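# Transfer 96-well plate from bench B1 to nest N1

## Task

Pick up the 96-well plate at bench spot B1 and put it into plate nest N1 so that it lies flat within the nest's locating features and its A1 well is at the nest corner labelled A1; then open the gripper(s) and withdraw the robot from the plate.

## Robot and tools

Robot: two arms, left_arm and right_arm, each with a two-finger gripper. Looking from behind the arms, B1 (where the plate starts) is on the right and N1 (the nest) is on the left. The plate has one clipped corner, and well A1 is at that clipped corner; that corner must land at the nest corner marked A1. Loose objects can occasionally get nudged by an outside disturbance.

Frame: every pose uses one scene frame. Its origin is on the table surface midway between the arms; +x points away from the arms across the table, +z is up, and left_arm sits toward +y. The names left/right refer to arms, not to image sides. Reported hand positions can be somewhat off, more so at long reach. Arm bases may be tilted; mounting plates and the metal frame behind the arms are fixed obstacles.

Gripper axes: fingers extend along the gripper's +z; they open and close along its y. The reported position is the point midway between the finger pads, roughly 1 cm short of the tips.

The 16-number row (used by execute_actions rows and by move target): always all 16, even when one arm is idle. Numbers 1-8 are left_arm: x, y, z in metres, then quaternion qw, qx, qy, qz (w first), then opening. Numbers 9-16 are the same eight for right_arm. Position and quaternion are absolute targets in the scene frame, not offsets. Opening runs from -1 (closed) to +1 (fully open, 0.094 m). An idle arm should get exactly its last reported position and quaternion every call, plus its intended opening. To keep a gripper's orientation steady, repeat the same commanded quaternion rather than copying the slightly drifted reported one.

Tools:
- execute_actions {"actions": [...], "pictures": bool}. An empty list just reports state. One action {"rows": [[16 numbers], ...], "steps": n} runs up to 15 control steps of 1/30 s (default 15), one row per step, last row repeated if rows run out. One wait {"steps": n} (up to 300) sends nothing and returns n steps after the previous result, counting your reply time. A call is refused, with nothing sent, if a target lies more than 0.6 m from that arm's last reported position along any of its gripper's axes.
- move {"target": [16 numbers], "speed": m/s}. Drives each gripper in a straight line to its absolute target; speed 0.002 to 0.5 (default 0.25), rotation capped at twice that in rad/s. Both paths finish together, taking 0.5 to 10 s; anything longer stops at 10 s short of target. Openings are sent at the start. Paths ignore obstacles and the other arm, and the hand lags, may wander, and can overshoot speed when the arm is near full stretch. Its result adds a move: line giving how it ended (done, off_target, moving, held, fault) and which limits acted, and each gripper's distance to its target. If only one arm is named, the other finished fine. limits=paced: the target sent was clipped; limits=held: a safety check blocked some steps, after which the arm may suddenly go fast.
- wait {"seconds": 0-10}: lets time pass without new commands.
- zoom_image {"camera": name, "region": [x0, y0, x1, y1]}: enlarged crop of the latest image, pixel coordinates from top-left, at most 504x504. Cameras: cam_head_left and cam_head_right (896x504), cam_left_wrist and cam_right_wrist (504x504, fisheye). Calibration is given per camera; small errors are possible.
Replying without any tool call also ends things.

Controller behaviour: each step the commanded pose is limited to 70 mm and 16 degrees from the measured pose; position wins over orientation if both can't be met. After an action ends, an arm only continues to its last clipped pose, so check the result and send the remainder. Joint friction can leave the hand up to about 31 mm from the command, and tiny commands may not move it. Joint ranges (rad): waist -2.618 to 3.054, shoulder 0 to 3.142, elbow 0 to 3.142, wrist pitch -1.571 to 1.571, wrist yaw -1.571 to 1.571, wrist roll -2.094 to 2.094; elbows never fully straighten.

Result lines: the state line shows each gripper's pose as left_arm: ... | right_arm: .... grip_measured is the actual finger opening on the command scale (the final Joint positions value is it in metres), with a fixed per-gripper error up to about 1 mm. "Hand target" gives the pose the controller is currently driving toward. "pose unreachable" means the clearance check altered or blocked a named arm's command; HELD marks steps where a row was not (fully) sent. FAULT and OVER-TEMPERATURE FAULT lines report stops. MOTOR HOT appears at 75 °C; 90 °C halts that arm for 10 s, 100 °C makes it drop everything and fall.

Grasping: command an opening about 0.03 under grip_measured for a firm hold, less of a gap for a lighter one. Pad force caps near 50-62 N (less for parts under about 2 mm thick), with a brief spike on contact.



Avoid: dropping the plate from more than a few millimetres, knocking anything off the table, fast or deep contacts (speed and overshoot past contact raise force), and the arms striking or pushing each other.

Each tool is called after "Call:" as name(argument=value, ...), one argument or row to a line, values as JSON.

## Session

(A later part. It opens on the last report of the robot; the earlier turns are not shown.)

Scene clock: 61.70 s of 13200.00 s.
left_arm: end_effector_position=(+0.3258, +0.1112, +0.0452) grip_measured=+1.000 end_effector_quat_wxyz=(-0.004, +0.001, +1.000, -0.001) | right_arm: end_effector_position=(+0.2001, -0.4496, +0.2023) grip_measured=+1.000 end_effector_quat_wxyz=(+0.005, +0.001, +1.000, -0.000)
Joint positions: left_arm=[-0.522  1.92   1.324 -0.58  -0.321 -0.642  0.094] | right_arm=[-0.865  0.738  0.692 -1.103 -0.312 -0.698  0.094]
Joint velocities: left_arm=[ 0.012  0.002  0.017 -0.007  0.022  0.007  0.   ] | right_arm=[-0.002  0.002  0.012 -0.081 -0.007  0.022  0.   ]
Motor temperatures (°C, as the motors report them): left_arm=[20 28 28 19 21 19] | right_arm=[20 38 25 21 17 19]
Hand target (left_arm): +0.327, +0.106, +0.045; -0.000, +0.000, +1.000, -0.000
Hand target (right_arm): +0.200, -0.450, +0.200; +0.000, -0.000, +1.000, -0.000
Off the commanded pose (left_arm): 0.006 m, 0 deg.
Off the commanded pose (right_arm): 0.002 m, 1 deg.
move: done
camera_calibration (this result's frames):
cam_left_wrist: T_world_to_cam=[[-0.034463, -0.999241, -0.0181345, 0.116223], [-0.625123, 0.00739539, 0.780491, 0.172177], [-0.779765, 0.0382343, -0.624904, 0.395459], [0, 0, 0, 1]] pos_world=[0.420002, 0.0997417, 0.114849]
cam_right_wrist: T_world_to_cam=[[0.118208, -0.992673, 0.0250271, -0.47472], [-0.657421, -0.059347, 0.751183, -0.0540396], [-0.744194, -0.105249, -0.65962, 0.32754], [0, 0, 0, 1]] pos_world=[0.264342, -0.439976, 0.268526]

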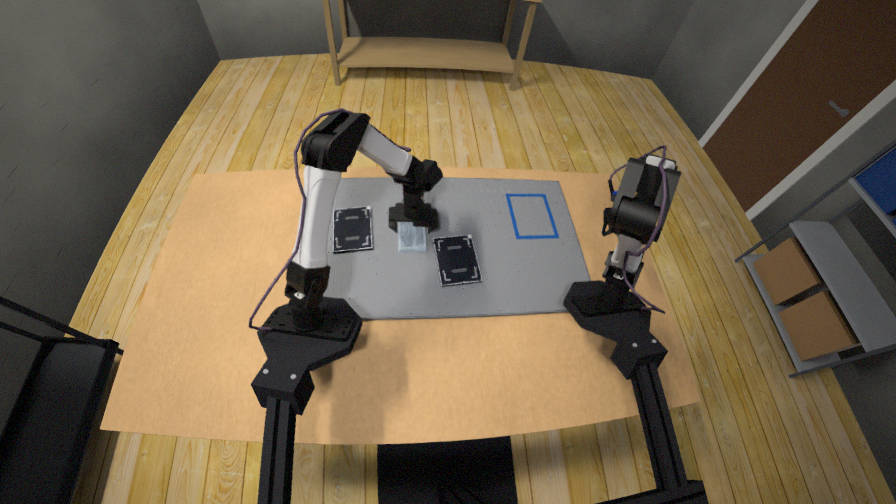

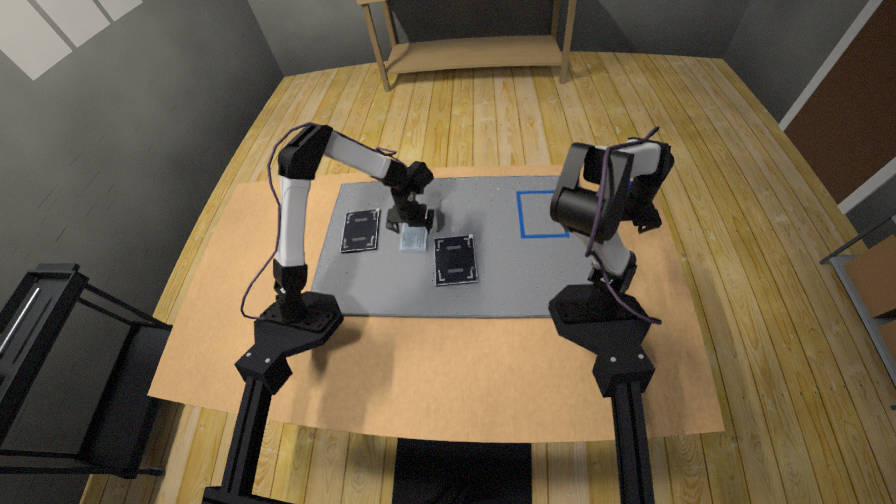

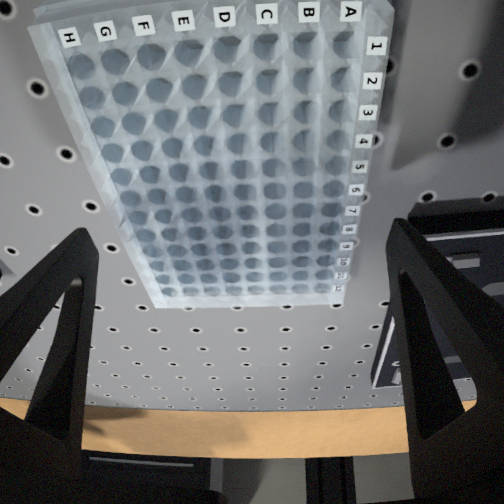

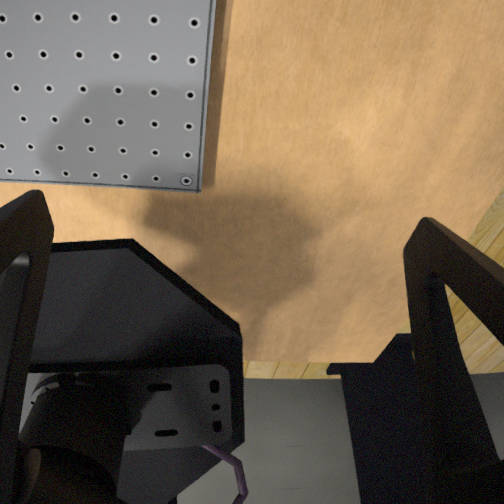

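Call:
move(
  target=[0.322,0.117,0.012,0,0,1,0,1,0.2,-0.45,0.2,0,0,1,0,1],
  speed=0.02,
)

Call:
move(
  target=[0.322,0.113,0.014,0,0,1,0,0.72,0.2,-0.45,0.2,0,0,1,0,1],
  speed=0.02,
)

Scene clock: 67.30 s of 13200.00 s.
left_arm: end_effector_position=(+0.3285, +0.1115, +0.0228) grip_measured=+1.000 end_effector_quat_wxyz=(+0.009, -0.003, +1.000, -0.005) | right_arm: end_effector_position=(+0.2001, -0.4496, +0.2023) grip_measured=+1.000 end_effector_quat_wxyz=(+0.005, +0.001, +1.000, -0.000)
Joint positions: left_arm=[-0.502  1.965  1.296 -0.476 -0.32  -0.621  0.094] | right_arm=[-0.865  0.738  0.692 -1.103 -0.312 -0.698  0.094]
Joint velocities: left_arm=[-0.012 -0.007 -0.007 -0.095 -0.007 -0.037  0.   ] | right_arm=[ 0.007 -0.012  0.012 -0.051 -0.022  0.051  0.   ]
Motor temperatures (°C, as the motors report them): left_arm=[21 28 28 19 21 19] | right_arm=[20 36 25 21 17 19]
Hand target (left_arm): +0.322, +0.117, +0.012; -0.000, -0.000, +1.000, -0.000
Hand target (right_arm): +0.200, -0.450, +0.200; +0.000, +0.000, +1.000, -0.000
Off the commanded pose (left_arm): 0.014 m, 1 deg.
Off the commanded pose (right_arm): 0.002 m, 1 deg.
After step 90, 0.60 s passed at rest.
move: off_target (left_arm)
camera_calibration (this result's frames):
cam_left_wrist: T_world_to_cam=[[-0.0269095, -0.999585, -0.0102728, 0.113543], [-0.643812, 0.00946866, 0.765125, 0.197629], [-0.76471, 0.0272029, -0.6438, 0.380298], [0, 0, 0, 1]] pos_world=[0.421109, 0.101279, 0.0947915]
cam_right_wrist: T_world_to_cam=[[0.117829, -0.992719, 0.0250236, -0.474664], [-0.657444, -0.0590989, 0.751182, -0.0539234], [-0.744234, -0.104963, -0.659621, 0.327676], [0, 0, 0, 1]] pos_world=[0.264345, -0.440001, 0.268526]

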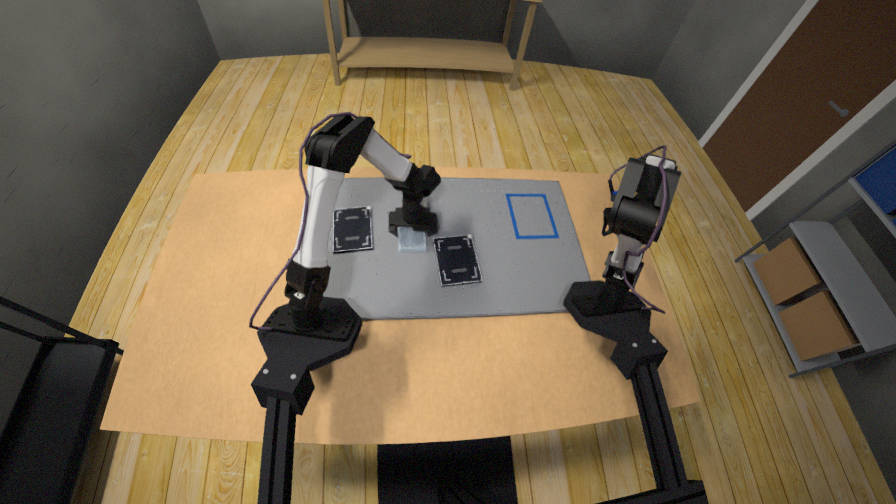

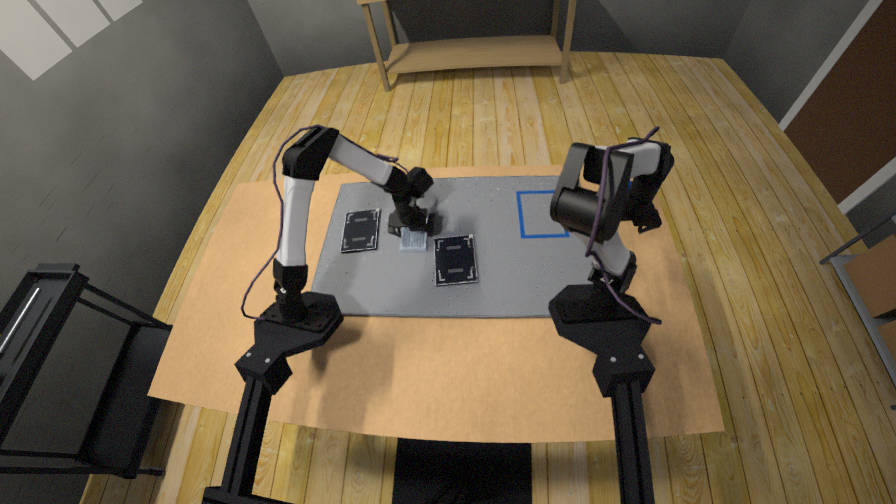

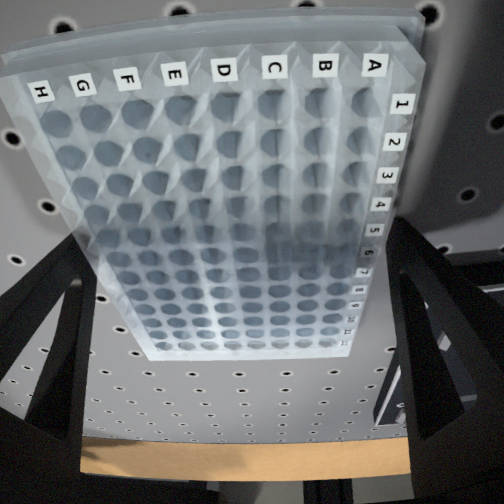

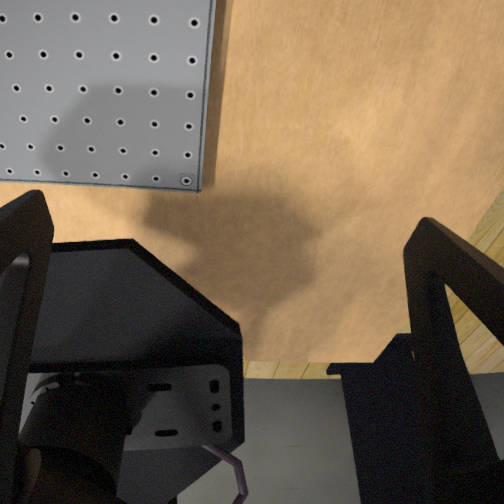

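Scene clock: 68.07 s of 13200.00 s.
left_arm: end_effector_position=(+0.3283, +0.1116, +0.0224) grip_measured=+0.777 end_effector_quat_wxyz=(+0.008, -0.003, +1.000, -0.005) | right_arm: end_effector_position=(+0.2001, -0.4496, +0.2023) grip_measured=+1.000 end_effector_quat_wxyz=(+0.005, +0.001, +1.000, -0.000)
Joint positions: left_arm=[-0.502  1.967  1.296 -0.476 -0.321 -0.621  0.083] | right_arm=[-0.865  0.738  0.692 -1.103 -0.312 -0.698  0.094]
Joint velocities: left_arm=[-0.002 -0.002 -0.012  0.007  0.051  0.022  0.   ] | right_arm=[-0.022  0.002 -0.022  0.007 -0.081 -0.007  0.   ]
Motor temperatures (°C, as the motors report them): left_arm=[21 29 28 19 21 19] | right_arm=[20 36 25 21 17 19]
Hand target (left_arm): +0.322, +0.113, +0.014; +0.000, -0.000, +1.000, +0.000
Hand target (right_arm): +0.200, -0.450, +0.200; +0.000, -0.000, +1.000, -0.000
Off the commanded pose (left_arm): 0.011 m, 1 deg.
Off the commanded pose (right_arm): 0.002 m, 1 deg.
move: off_target (left_arm)
camera_calibration (this result's frames):
cam_left_wrist: T_world_to_cam=[[-0.027268, -0.999565, -0.0111993, 0.113775], [-0.643302, 0.00897175, 0.76556, 0.19764], [-0.765127, 0.0280798, -0.643267, 0.379868], [0, 0, 0, 1]] pos_world=[0.420892, 0.101286, 0.0943253]
cam_right_wrist: T_world_to_cam=[[0.117829, -0.992719, 0.0250236, -0.474664], [-0.657444, -0.0590989, 0.751182, -0.0539234], [-0.744234, -0.104963, -0.659621, 0.327676], [0, 0, 0, 1]] pos_world=[0.264345, -0.440001, 0.268526]

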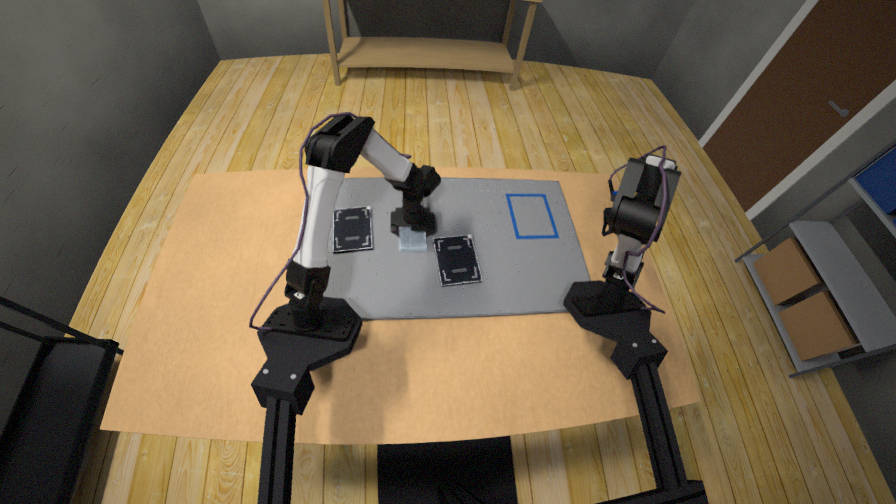

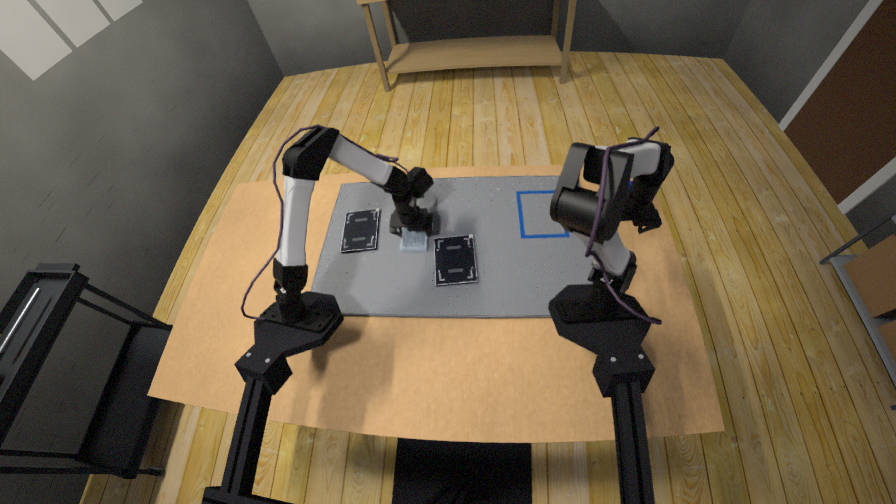

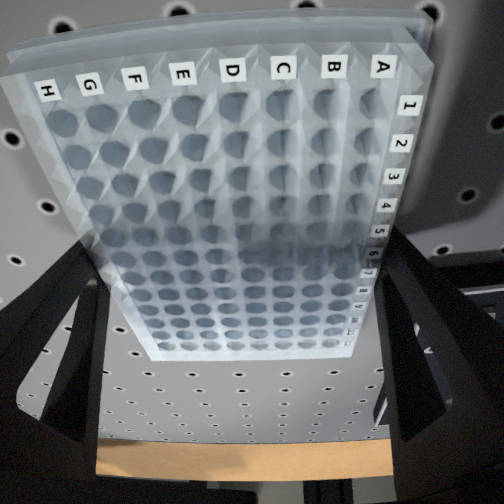

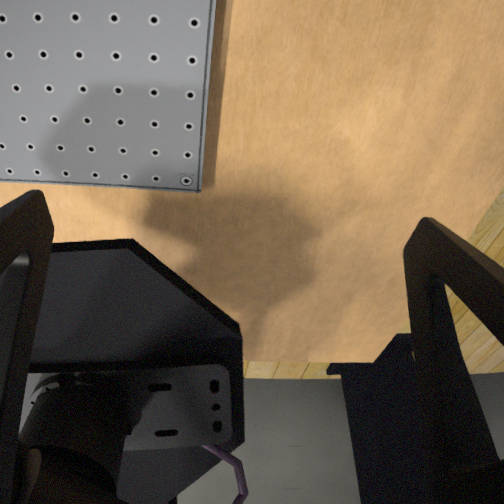

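Call:
move(
  target=[0.325,0.113,0.09,0,0,1,0,0.74,0.2,-0.45,0.2,0,0,1,0,1],
  speed=0.06,
)

Call:
move(
  target=[0.355,0.305,0.075,0,-0.056,0.998,0,0.74,0.2,-0.45,0.2,0,0,1,0,1],
  speed=0.08,
)

Call:
move(
  target=[0.355,0.305,0.04,0,-0.056,0.998,0,0.74,0.2,-0.45,0.2,0,0,1,0,1],
  speed=0.02,
)

Call:
zoom_image(
  camera="cam_head_left",
  region=[290,165,430,295],
)

Scene clock: 80.03 s of 13200.00 s.
left_arm: end_effector_position=(+0.3202, +0.1165, +0.0803) grip_measured=+0.777 end_effector_quat_wxyz=(-0.008, +0.003, +1.000, +0.004) | right_arm: end_effector_position=(+0.2001, -0.4496, +0.2023) grip_measured=+1.000 end_effector_quat_wxyz=(+0.005, +0.001, +1.000, -0.000)
Joint positions: left_arm=[-0.552  1.829  1.325 -0.697 -0.334 -0.672  0.083] | right_arm=[-0.865  0.738  0.692 -1.103 -0.312 -0.698  0.094]
Joint velocities: left_arm=[ 0.012  0.002  0.007 -0.037  0.051  0.007  0.   ] | right_arm=[ 0.022 -0.017 -0.007  0.022  0.081 -0.022  0.   ]
Motor temperatures (°C, as the motors report them): left_arm=[21 30 27 19 21 19] | right_arm=[19 33 25 21 17 19]
Hand target (left_arm): +0.325, +0.113, +0.090; +0.000, -0.000, +1.000, +0.000
Hand target (right_arm): +0.200, -0.450, +0.200; +0.000, -0.000, +1.000, -0.000
Off the commanded pose (left_arm): 0.011 m, 1 deg.
Off the commanded pose (right_arm): 0.002 m, 1 deg.
After step 90, 7.33 s passed at rest.
move: off_target (left_arm)
camera_calibration (this result's frames):
cam_left_wrist: T_world_to_cam=[[-0.0384674, -0.99888, -0.0275403, 0.123891], [-0.61742, 0.00208886, 0.786631, 0.138931], [-0.785692, 0.0472636, -0.616809, 0.413045], [0, 0, 0, 1]] pos_world=[0.41507, 0.10394, 0.148894]
cam_right_wrist: T_world_to_cam=[[0.117829, -0.992719, 0.0250236, -0.474664], [-0.657444, -0.0590989, 0.751182, -0.0539234], [-0.744234, -0.104963, -0.659621, 0.327676], [0, 0, 0, 1]] pos_world=[0.264345, -0.440001, 0.268526]

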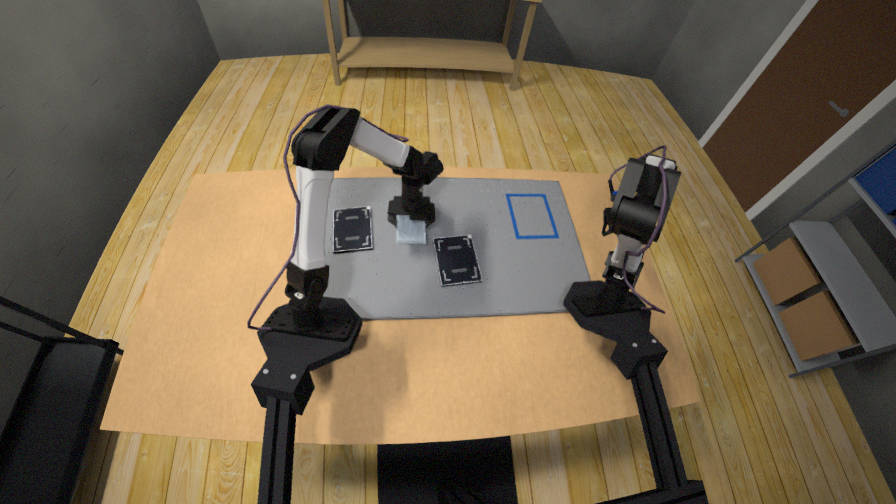

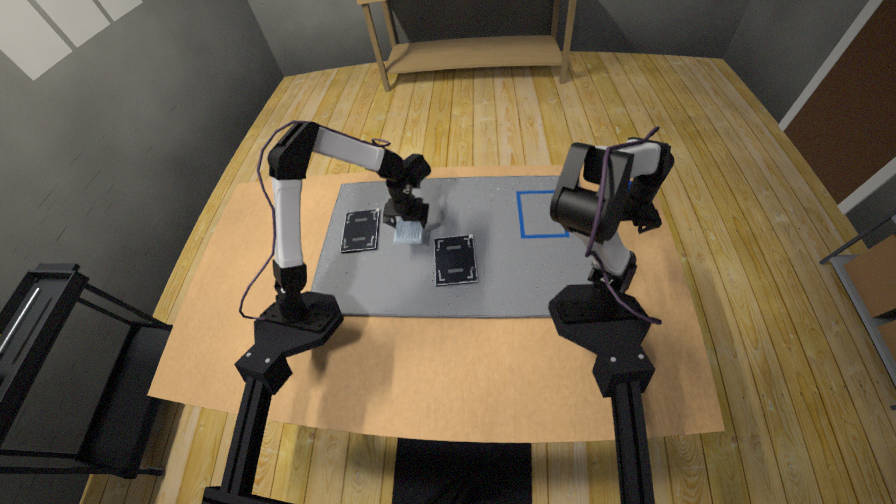

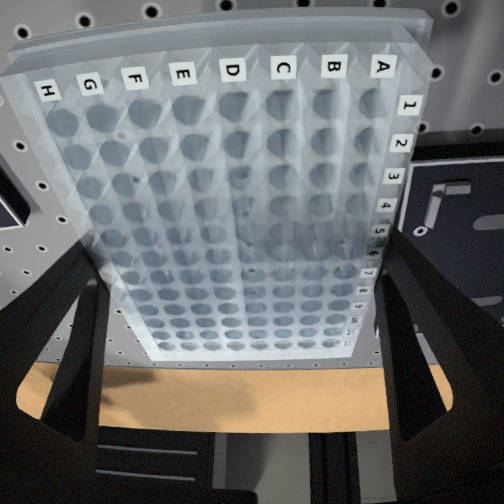

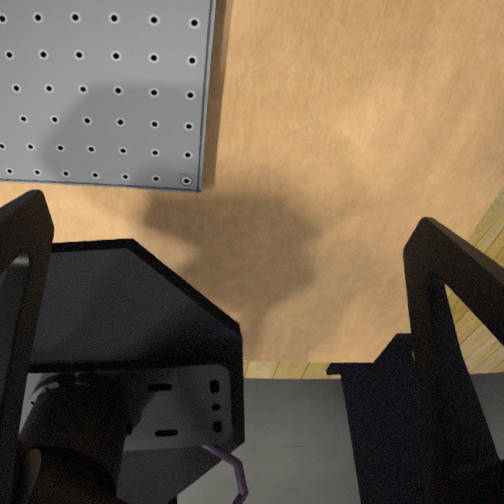

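Scene clock: 82.87 s of 13200.00 s.
left_arm: end_effector_position=(+0.3563, +0.3042, +0.0715) grip_measured=+0.777 end_effector_quat_wxyz=(-0.009, -0.059, +0.998, +0.002) | right_arm: end_effector_position=(+0.2001, -0.4496, +0.2023) grip_measured=+1.000 end_effector_quat_wxyz=(+0.005, +0.001, +1.000, -0.000)
Joint positions: left_arm=[ 0.014  1.597  1.088 -0.577 -0.089 -0.27   0.083] | right_arm=[-0.865  0.738  0.692 -1.103 -0.312 -0.698  0.094]
Joint velocities: left_arm=[ 0.007  0.007 -0.007 -0.081  0.066 -0.007  0.   ] | right_arm=[-0.002 -0.017 -0.017 -0.007 -0.022  0.022  0.   ]
Motor temperatures (°C, as the motors report them): left_arm=[21 30 27 19 21 19] | right_arm=[19 32 25 21 17 19]
Hand target (left_arm): +0.358, +0.305, +0.075; +0.001, -0.057, +0.998, -0.004
Hand target (right_arm): +0.200, -0.450, +0.200; +0.000, -0.000, +1.000, -0.000
Off the commanded pose (left_arm): 0.004 m, 1 deg.
Off the commanded pose (right_arm): 0.002 m, 1 deg.
move: done
camera_calibration (this result's frames):
cam_left_wrist: T_world_to_cam=[[0.085174, -0.996037, -0.0256001, 0.26755], [-0.612655, -0.0726175, 0.787008, 0.188708], [-0.785748, -0.0513486, -0.616412, 0.457073], [0, 0, 0, 1]] pos_world=[0.451969, 0.303664, 0.14008]
cam_right_wrist: T_world_to_cam=[[0.117829, -0.992719, 0.0250236, -0.474664], [-0.657444, -0.0590989, 0.751182, -0.0539234], [-0.744234, -0.104963, -0.659621, 0.327676], [0, 0, 0, 1]] pos_world=[0.264345, -0.440001, 0.268526]

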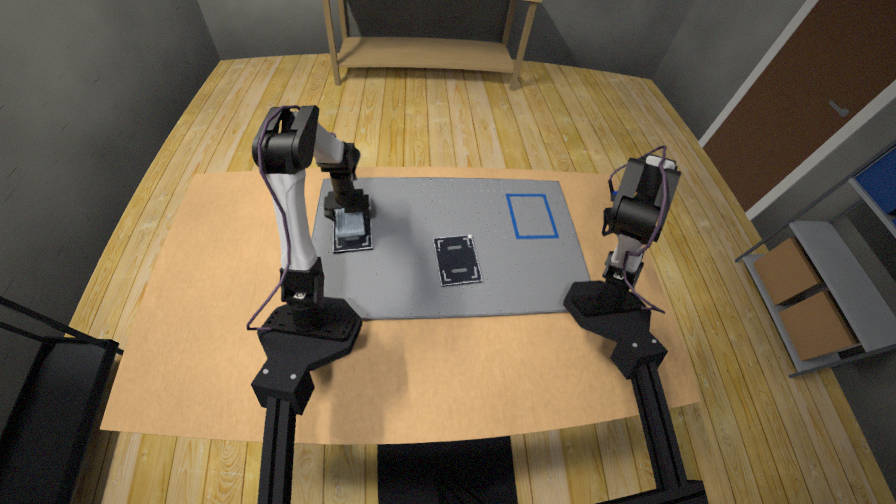

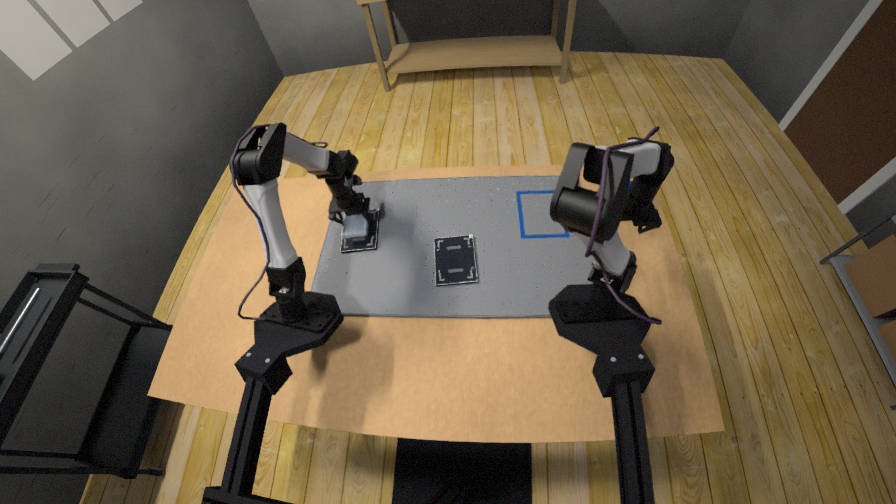

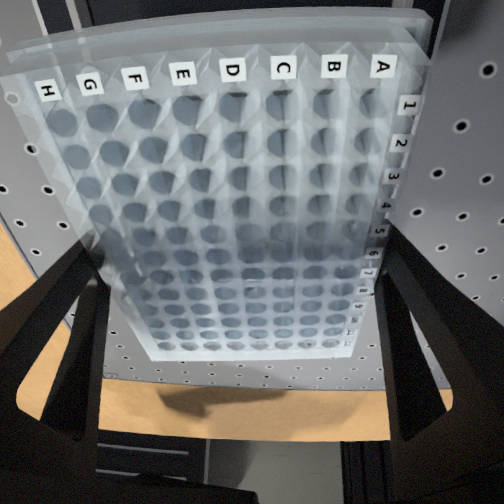

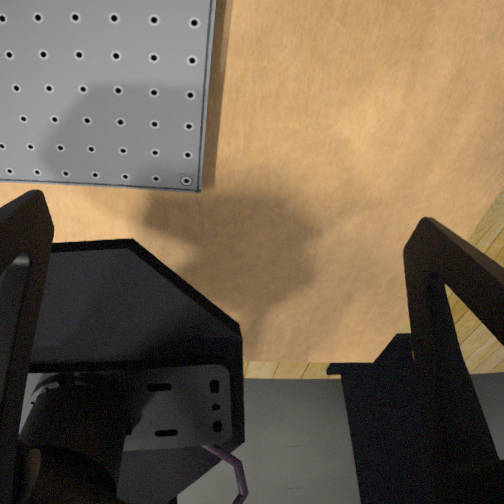

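Scene clock: 84.70 s of 13200.00 s.
left_arm: end_effector_position=(+0.3590, +0.3016, +0.0466) grip_measured=+0.777 end_effector_quat_wxyz=(+0.004, -0.056, +0.998, -0.000) | right_arm: end_effector_position=(+0.2001, -0.4496, +0.2023) grip_measured=+1.000 end_effector_quat_wxyz=(+0.005, +0.001, +1.000, -0.000)
Joint positions: left_arm=[ 0.014  1.66   1.057 -0.458 -0.089 -0.262  0.083] | right_arm=[-0.865  0.738  0.692 -1.103 -0.312 -0.698  0.094]
Joint velocities: left_arm=[-0.002 -0.012 -0.012  0.051 -0.11  -0.007  0.   ] | right_arm=[-0.012 -0.007 -0.022 -0.081  0.095 -0.037  0.   ]
Motor temperatures (°C, as the motors report them): left_arm=[21 30 27 19 21 19] | right_arm=[19 32 25 21 17 19]
Hand target (left_arm): +0.355, +0.305, +0.040; -0.000, -0.056, +0.998, -0.000
Hand target (right_arm): +0.200, -0.450, +0.200; +0.000, -0.000, +1.000, -0.000
Off the commanded pose (left_arm): 0.008 m, 0 deg.
Off the commanded pose (right_arm): 0.002 m, 1 deg.
move: done
camera_calibration (this result's frames):
cam_left_wrist: T_world_to_cam=[[0.0796387, -0.996629, -0.0196959, 0.265932], [-0.632688, -0.0658057, 0.771606, 0.215649], [-0.770301, -0.0489883, -0.635796, 0.43833], [0, 0, 0, 1]] pos_world=[0.452906, 0.3007, 0.11753]
cam_right_wrist: T_world_to_cam=[[0.117829, -0.992719, 0.0250236, -0.474664], [-0.657444, -0.0590989, 0.751182, -0.0539234], [-0.744234, -0.104963, -0.659621, 0.327676], [0, 0, 0, 1]] pos_world=[0.264345, -0.440001, 0.268526]

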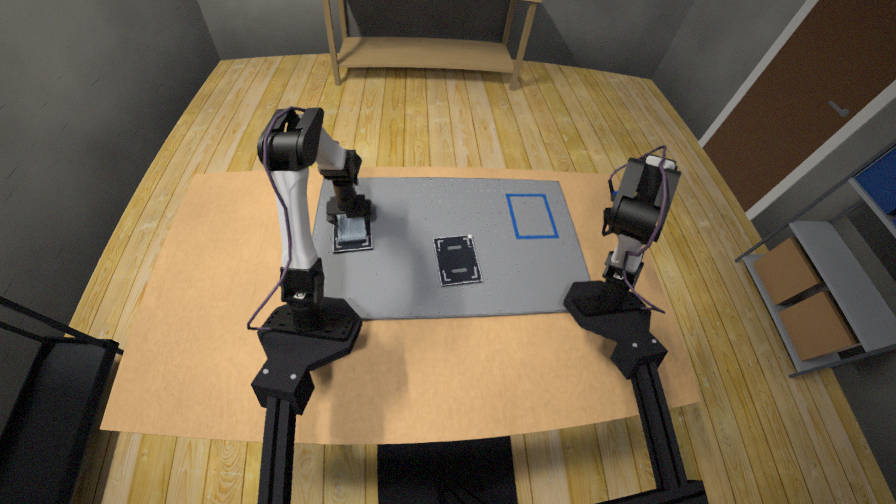

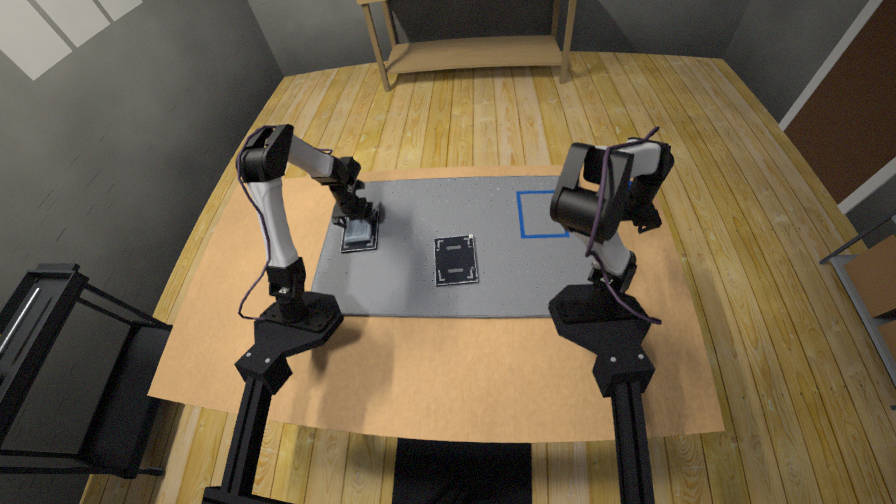

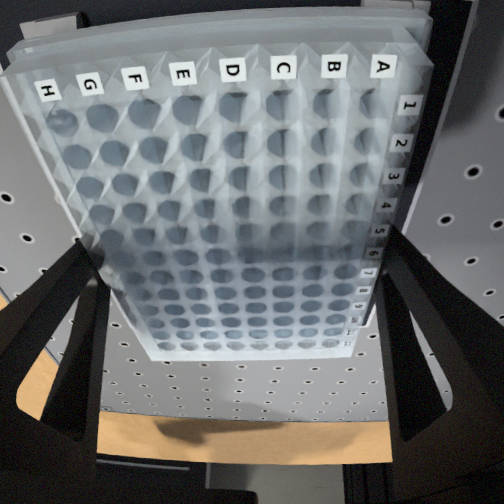

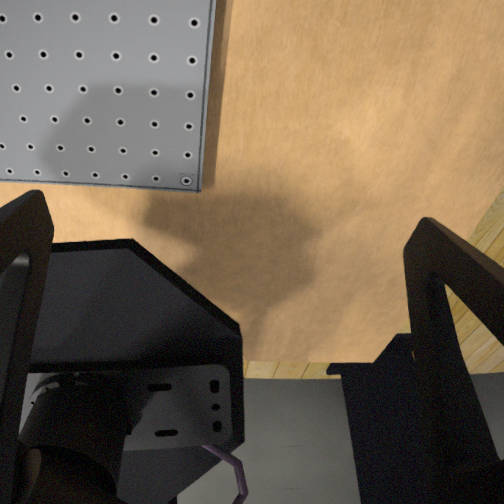

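Region (290, 165, 430, 295) of cam_head_left's 896x504 image, scaled by 3.600, with more detail than that image has; it fills the top 468 rows of this view, and the rest is white.

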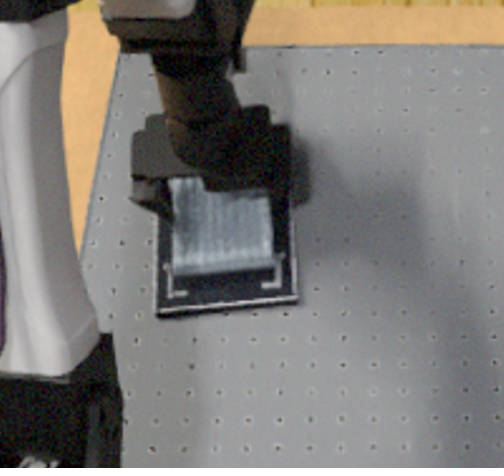

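Call:
move(
  target=[0.353,0.303,0.028,0,-0.056,0.998,0,0.74,0.2,-0.45,0.2,0,0,1,0,1],
  speed=0.01,
)

Call:
zoom_image(
  camera="cam_head_left",
  region=[310,195,400,265],
)

Scene clock: 90.50 s of 13200.00 s.
left_arm: end_effector_position=(+0.3616, +0.3003, +0.0371) grip_measured=+0.777 end_effector_quat_wxyz=(+0.010, -0.056, +0.998, -0.002) | right_arm: end_effector_position=(+0.2001, -0.4496, +0.2023) grip_measured=+1.000 end_effector_quat_wxyz=(+0.005, +0.001, +1.000, -0.000)
Joint positions: left_arm=[ 0.014  1.689  1.053 -0.413 -0.089 -0.261  0.083] | right_arm=[-0.865  0.738  0.692 -1.103 -0.312 -0.698  0.094]
Joint velocities: left_arm=[ 0.007  0.012  0.007  0.022  0.007 -0.081 -0.002] | right_arm=[-0.002  0.002  0.012 -0.066  0.037  0.007  0.   ]
Motor temperatures (°C, as the motors report them): left_arm=[21 30 27 19 21 19] | right_arm=[19 31 26 21 17 19]
Hand target (left_arm): +0.353, +0.303, +0.028; -0.000, -0.056, +0.998, +0.000
Hand target (right_arm): +0.200, -0.450, +0.200; +0.000, -0.000, +1.000, -0.000
Off the commanded pose (left_arm): 0.013 m, 1 deg.
Off the commanded pose (right_arm): 0.002 m, 1 deg.
After step 90, 0.60 s passed at rest.
move: off_target (left_arm)
camera_calibration (this result's frames):
cam_left_wrist: T_world_to_cam=[[0.0805569, -0.996606, -0.0169293, 0.263842], [-0.641874, -0.0648626, 0.764062, 0.227886], [-0.762567, -0.050684, -0.644921, 0.432332], [0, 0, 0, 1]] pos_world=[0.454702, 0.29964, 0.109168]
cam_right_wrist: T_world_to_cam=[[0.117829, -0.992719, 0.0250236, -0.474664], [-0.657444, -0.0590989, 0.751182, -0.0539234], [-0.744234, -0.104963, -0.659621, 0.327676], [0, 0, 0, 1]] pos_world=[0.264345, -0.440001, 0.268526]

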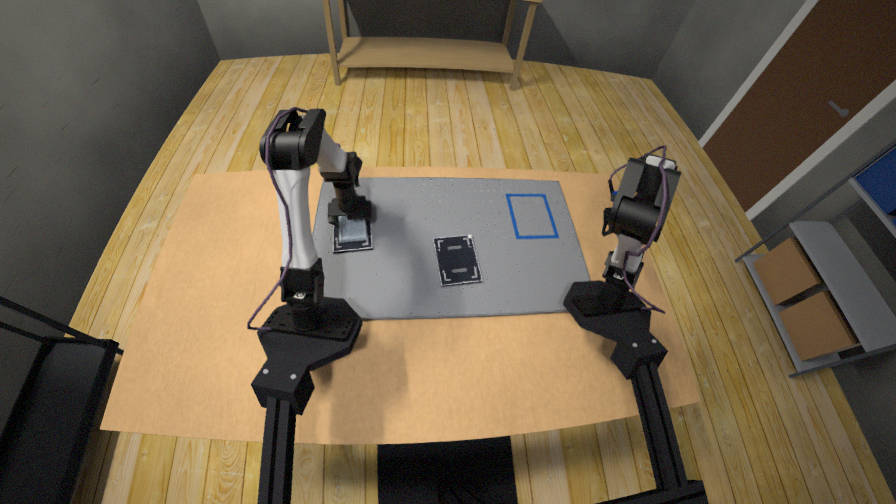

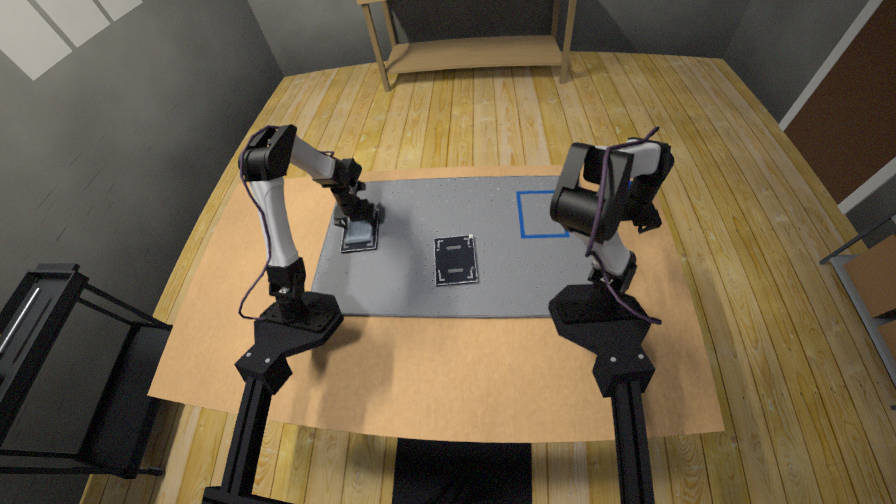

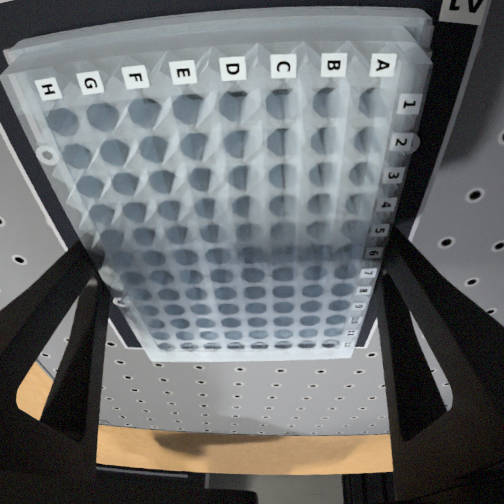

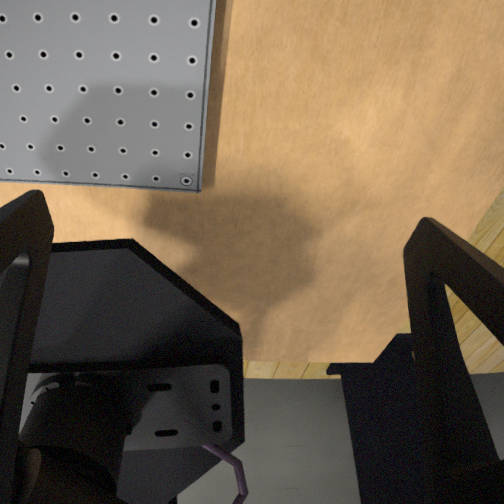

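Region (310, 195, 400, 265) of cam_head_left's 896x504 image, scaled by 5.600, with more detail than that image has.

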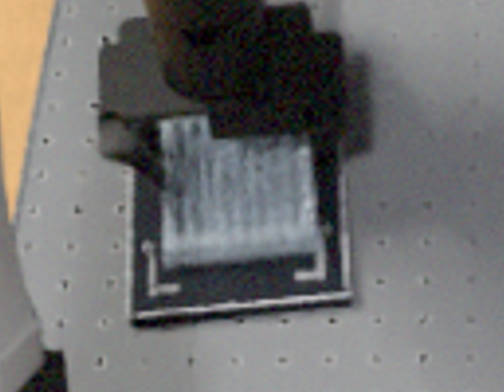

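Call:
move(
  target=[0.343,0.303,0.045,0,-0.056,0.998,0,0.74,0.2,-0.45,0.2,0,0,1,0,1],
  speed=0.015,
)

Call:
zoom_image(
  camera="cam_head_left",
  region=[310,195,400,265],
)

Scene clock: 94.80 s of 13200.00 s.
left_arm: end_effector_position=(+0.3499, +0.3025, +0.0416) grip_measured=+0.777 end_effector_quat_wxyz=(+0.006, -0.056, +0.998, -0.001) | right_arm: end_effector_position=(+0.2001, -0.4496, +0.2023) grip_measured=+1.000 end_effector_quat_wxyz=(+0.005, +0.001, +1.000, -0.000)
Joint positions: left_arm=[ 0.014  1.65   1.006 -0.413 -0.089 -0.261  0.083] | right_arm=[-0.865  0.738  0.692 -1.103 -0.312 -0.698  0.094]
Joint velocities: left_arm=[-0.012  0.002  0.002 -0.007  0.007 -0.022 -0.   ] | right_arm=[-0.002 -0.007 -0.002 -0.081  0.037 -0.022  0.   ]
Motor temperatures (°C, as the motors report them): left_arm=[21 30 26 19 21 19] | right_arm=[19 30 26 21 17 19]
Hand target (left_arm): +0.343, +0.303, +0.045; -0.000, -0.056, +0.998, +0.000
Hand target (right_arm): +0.200, -0.450, +0.200; +0.000, -0.000, +1.000, -0.000
Off the commanded pose (left_arm): 0.008 m, 1 deg.
Off the commanded pose (right_arm): 0.002 m, 1 deg.
move: done
camera_calibration (this result's frames):
cam_left_wrist: T_world_to_cam=[[0.0797086, -0.996642, -0.0187484, 0.267413], [-0.635872, -0.0653219, 0.769025, 0.214918], [-0.767667, -0.0493763, -0.638944, 0.4275], [0, 0, 0, 1]] pos_world=[0.443523, 0.301662, 0.112885]
cam_right_wrist: T_world_to_cam=[[0.117829, -0.992719, 0.0250236, -0.474664], [-0.657444, -0.0590989, 0.751182, -0.0539234], [-0.744234, -0.104963, -0.659621, 0.327676], [0, 0, 0, 1]] pos_world=[0.264345, -0.440001, 0.268526]

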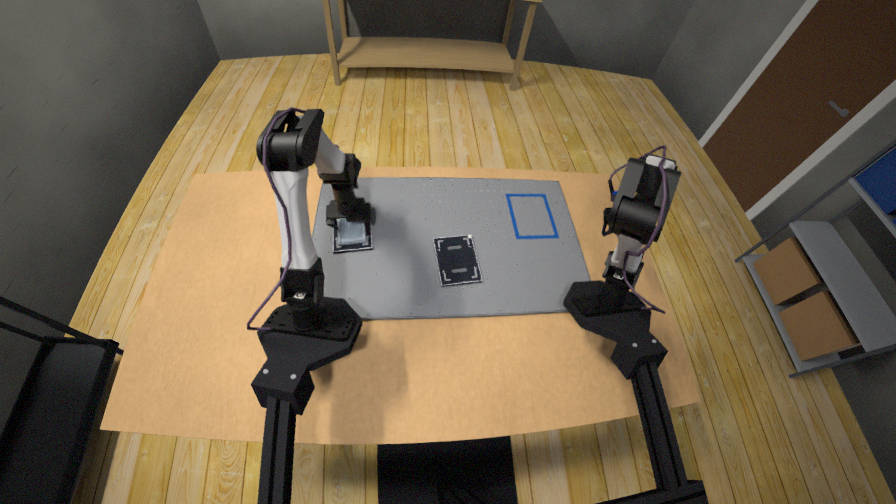

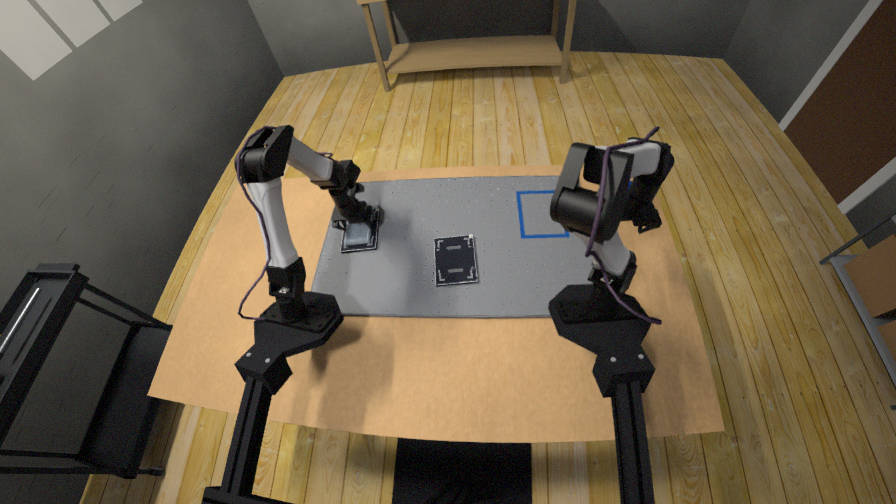

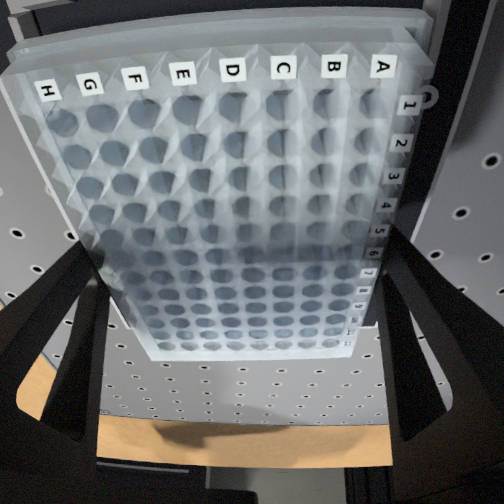

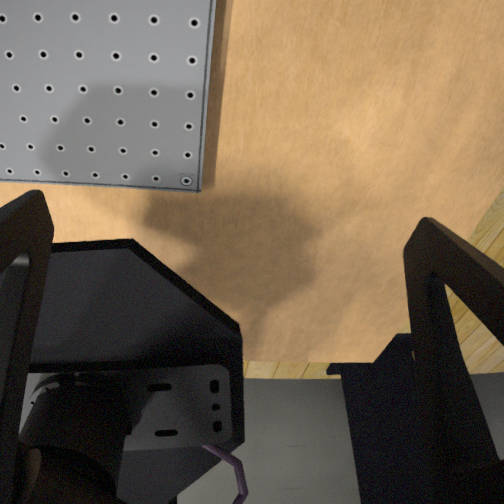

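Region (310, 195, 400, 265) of cam_head_left's 896x504 image, scaled by 5.600, with more detail than that image has.

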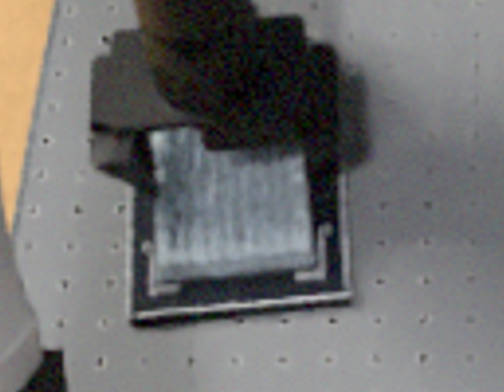

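Call:
move(
  target=[0.346,0.302,0.026,0,-0.056,0.998,0,0.74,0.2,-0.45,0.2,0,0,1,0,1],
  speed=0.008,
)

Call:
zoom_image(
  camera="cam_head_left",
  region=[310,195,400,265],
)

Scene clock: 100.37 s of 13200.00 s.
left_arm: end_effector_position=(+0.3481, +0.3022, +0.0363) grip_measured=+0.777 end_effector_quat_wxyz=(+0.001, -0.056, +0.998, -0.000) | right_arm: end_effector_position=(+0.2001, -0.4496, +0.2023) grip_measured=+1.000 end_effector_quat_wxyz=(+0.005, +0.001, +1.000, -0.000)
Joint positions: left_arm=[ 0.014  1.668  1.006 -0.404 -0.089 -0.261  0.083] | right_arm=[-0.865  0.738  0.692 -1.103 -0.312 -0.698  0.094]
Joint velocities: left_arm=[-0.002  0.007  0.002  0.037 -0.037  0.051  0.001] | right_arm=[-0.002 -0.007  0.017  0.095  0.022  0.007  0.   ]
Motor temperatures (°C, as the motors report them): left_arm=[21 31 26 19 21 19] | right_arm=[19 29 26 21 17 19]
Hand target (left_arm): +0.345, +0.302, +0.026; -0.000, -0.056, +0.998, +0.000
Hand target (right_arm): +0.200, -0.450, +0.200; +0.000, -0.000, +1.000, -0.000
Off the commanded pose (left_arm): 0.011 m, 0 deg.
Off the commanded pose (right_arm): 0.002 m, 1 deg.
After step 90, 0.33 s passed at rest.
move: off_target (left_arm)
camera_calibration (this result's frames):
cam_left_wrist: T_world_to_cam=[[0.0784197, -0.996722, -0.019905, 0.267635], [-0.62948, -0.064989, 0.774294, 0.215297], [-0.773049, -0.04819, -0.632513, 0.424022], [0, 0, 0, 1]] pos_world=[0.442327, 0.301184, 0.106824]
cam_right_wrist: T_world_to_cam=[[0.117829, -0.992719, 0.0250236, -0.474664], [-0.657444, -0.0590989, 0.751182, -0.0539234], [-0.744234, -0.104963, -0.659621, 0.327676], [0, 0, 0, 1]] pos_world=[0.264345, -0.440001, 0.268526]

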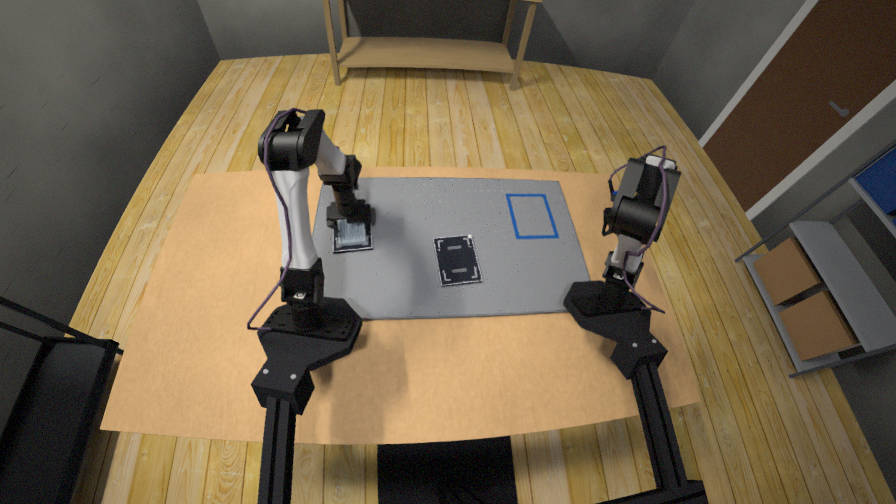

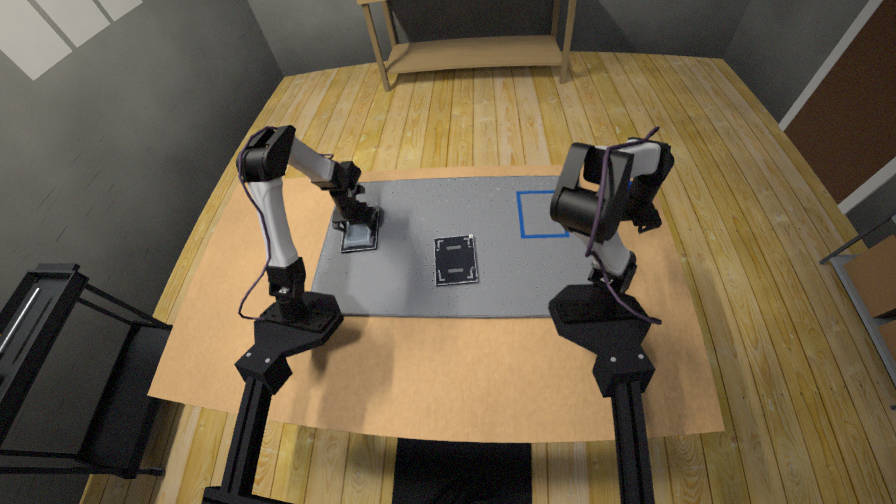

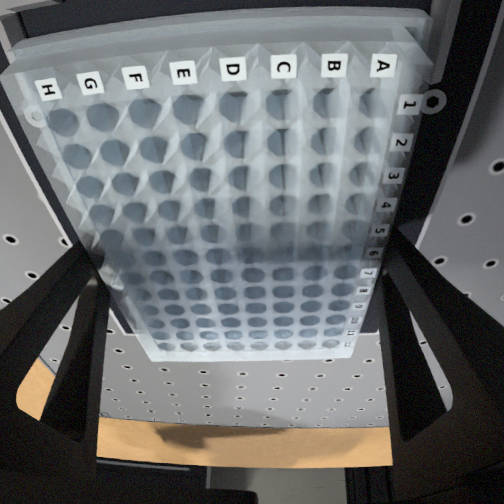

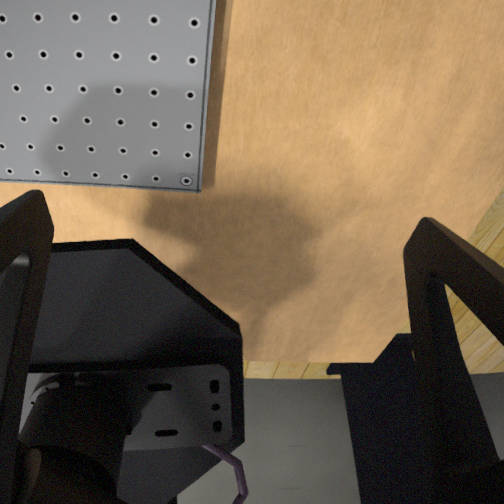

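Region (310, 195, 400, 265) of cam_head_left's 896x504 image, scaled by 5.600, with more detail than that image has.

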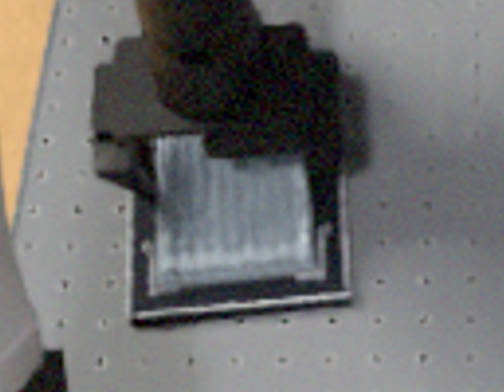

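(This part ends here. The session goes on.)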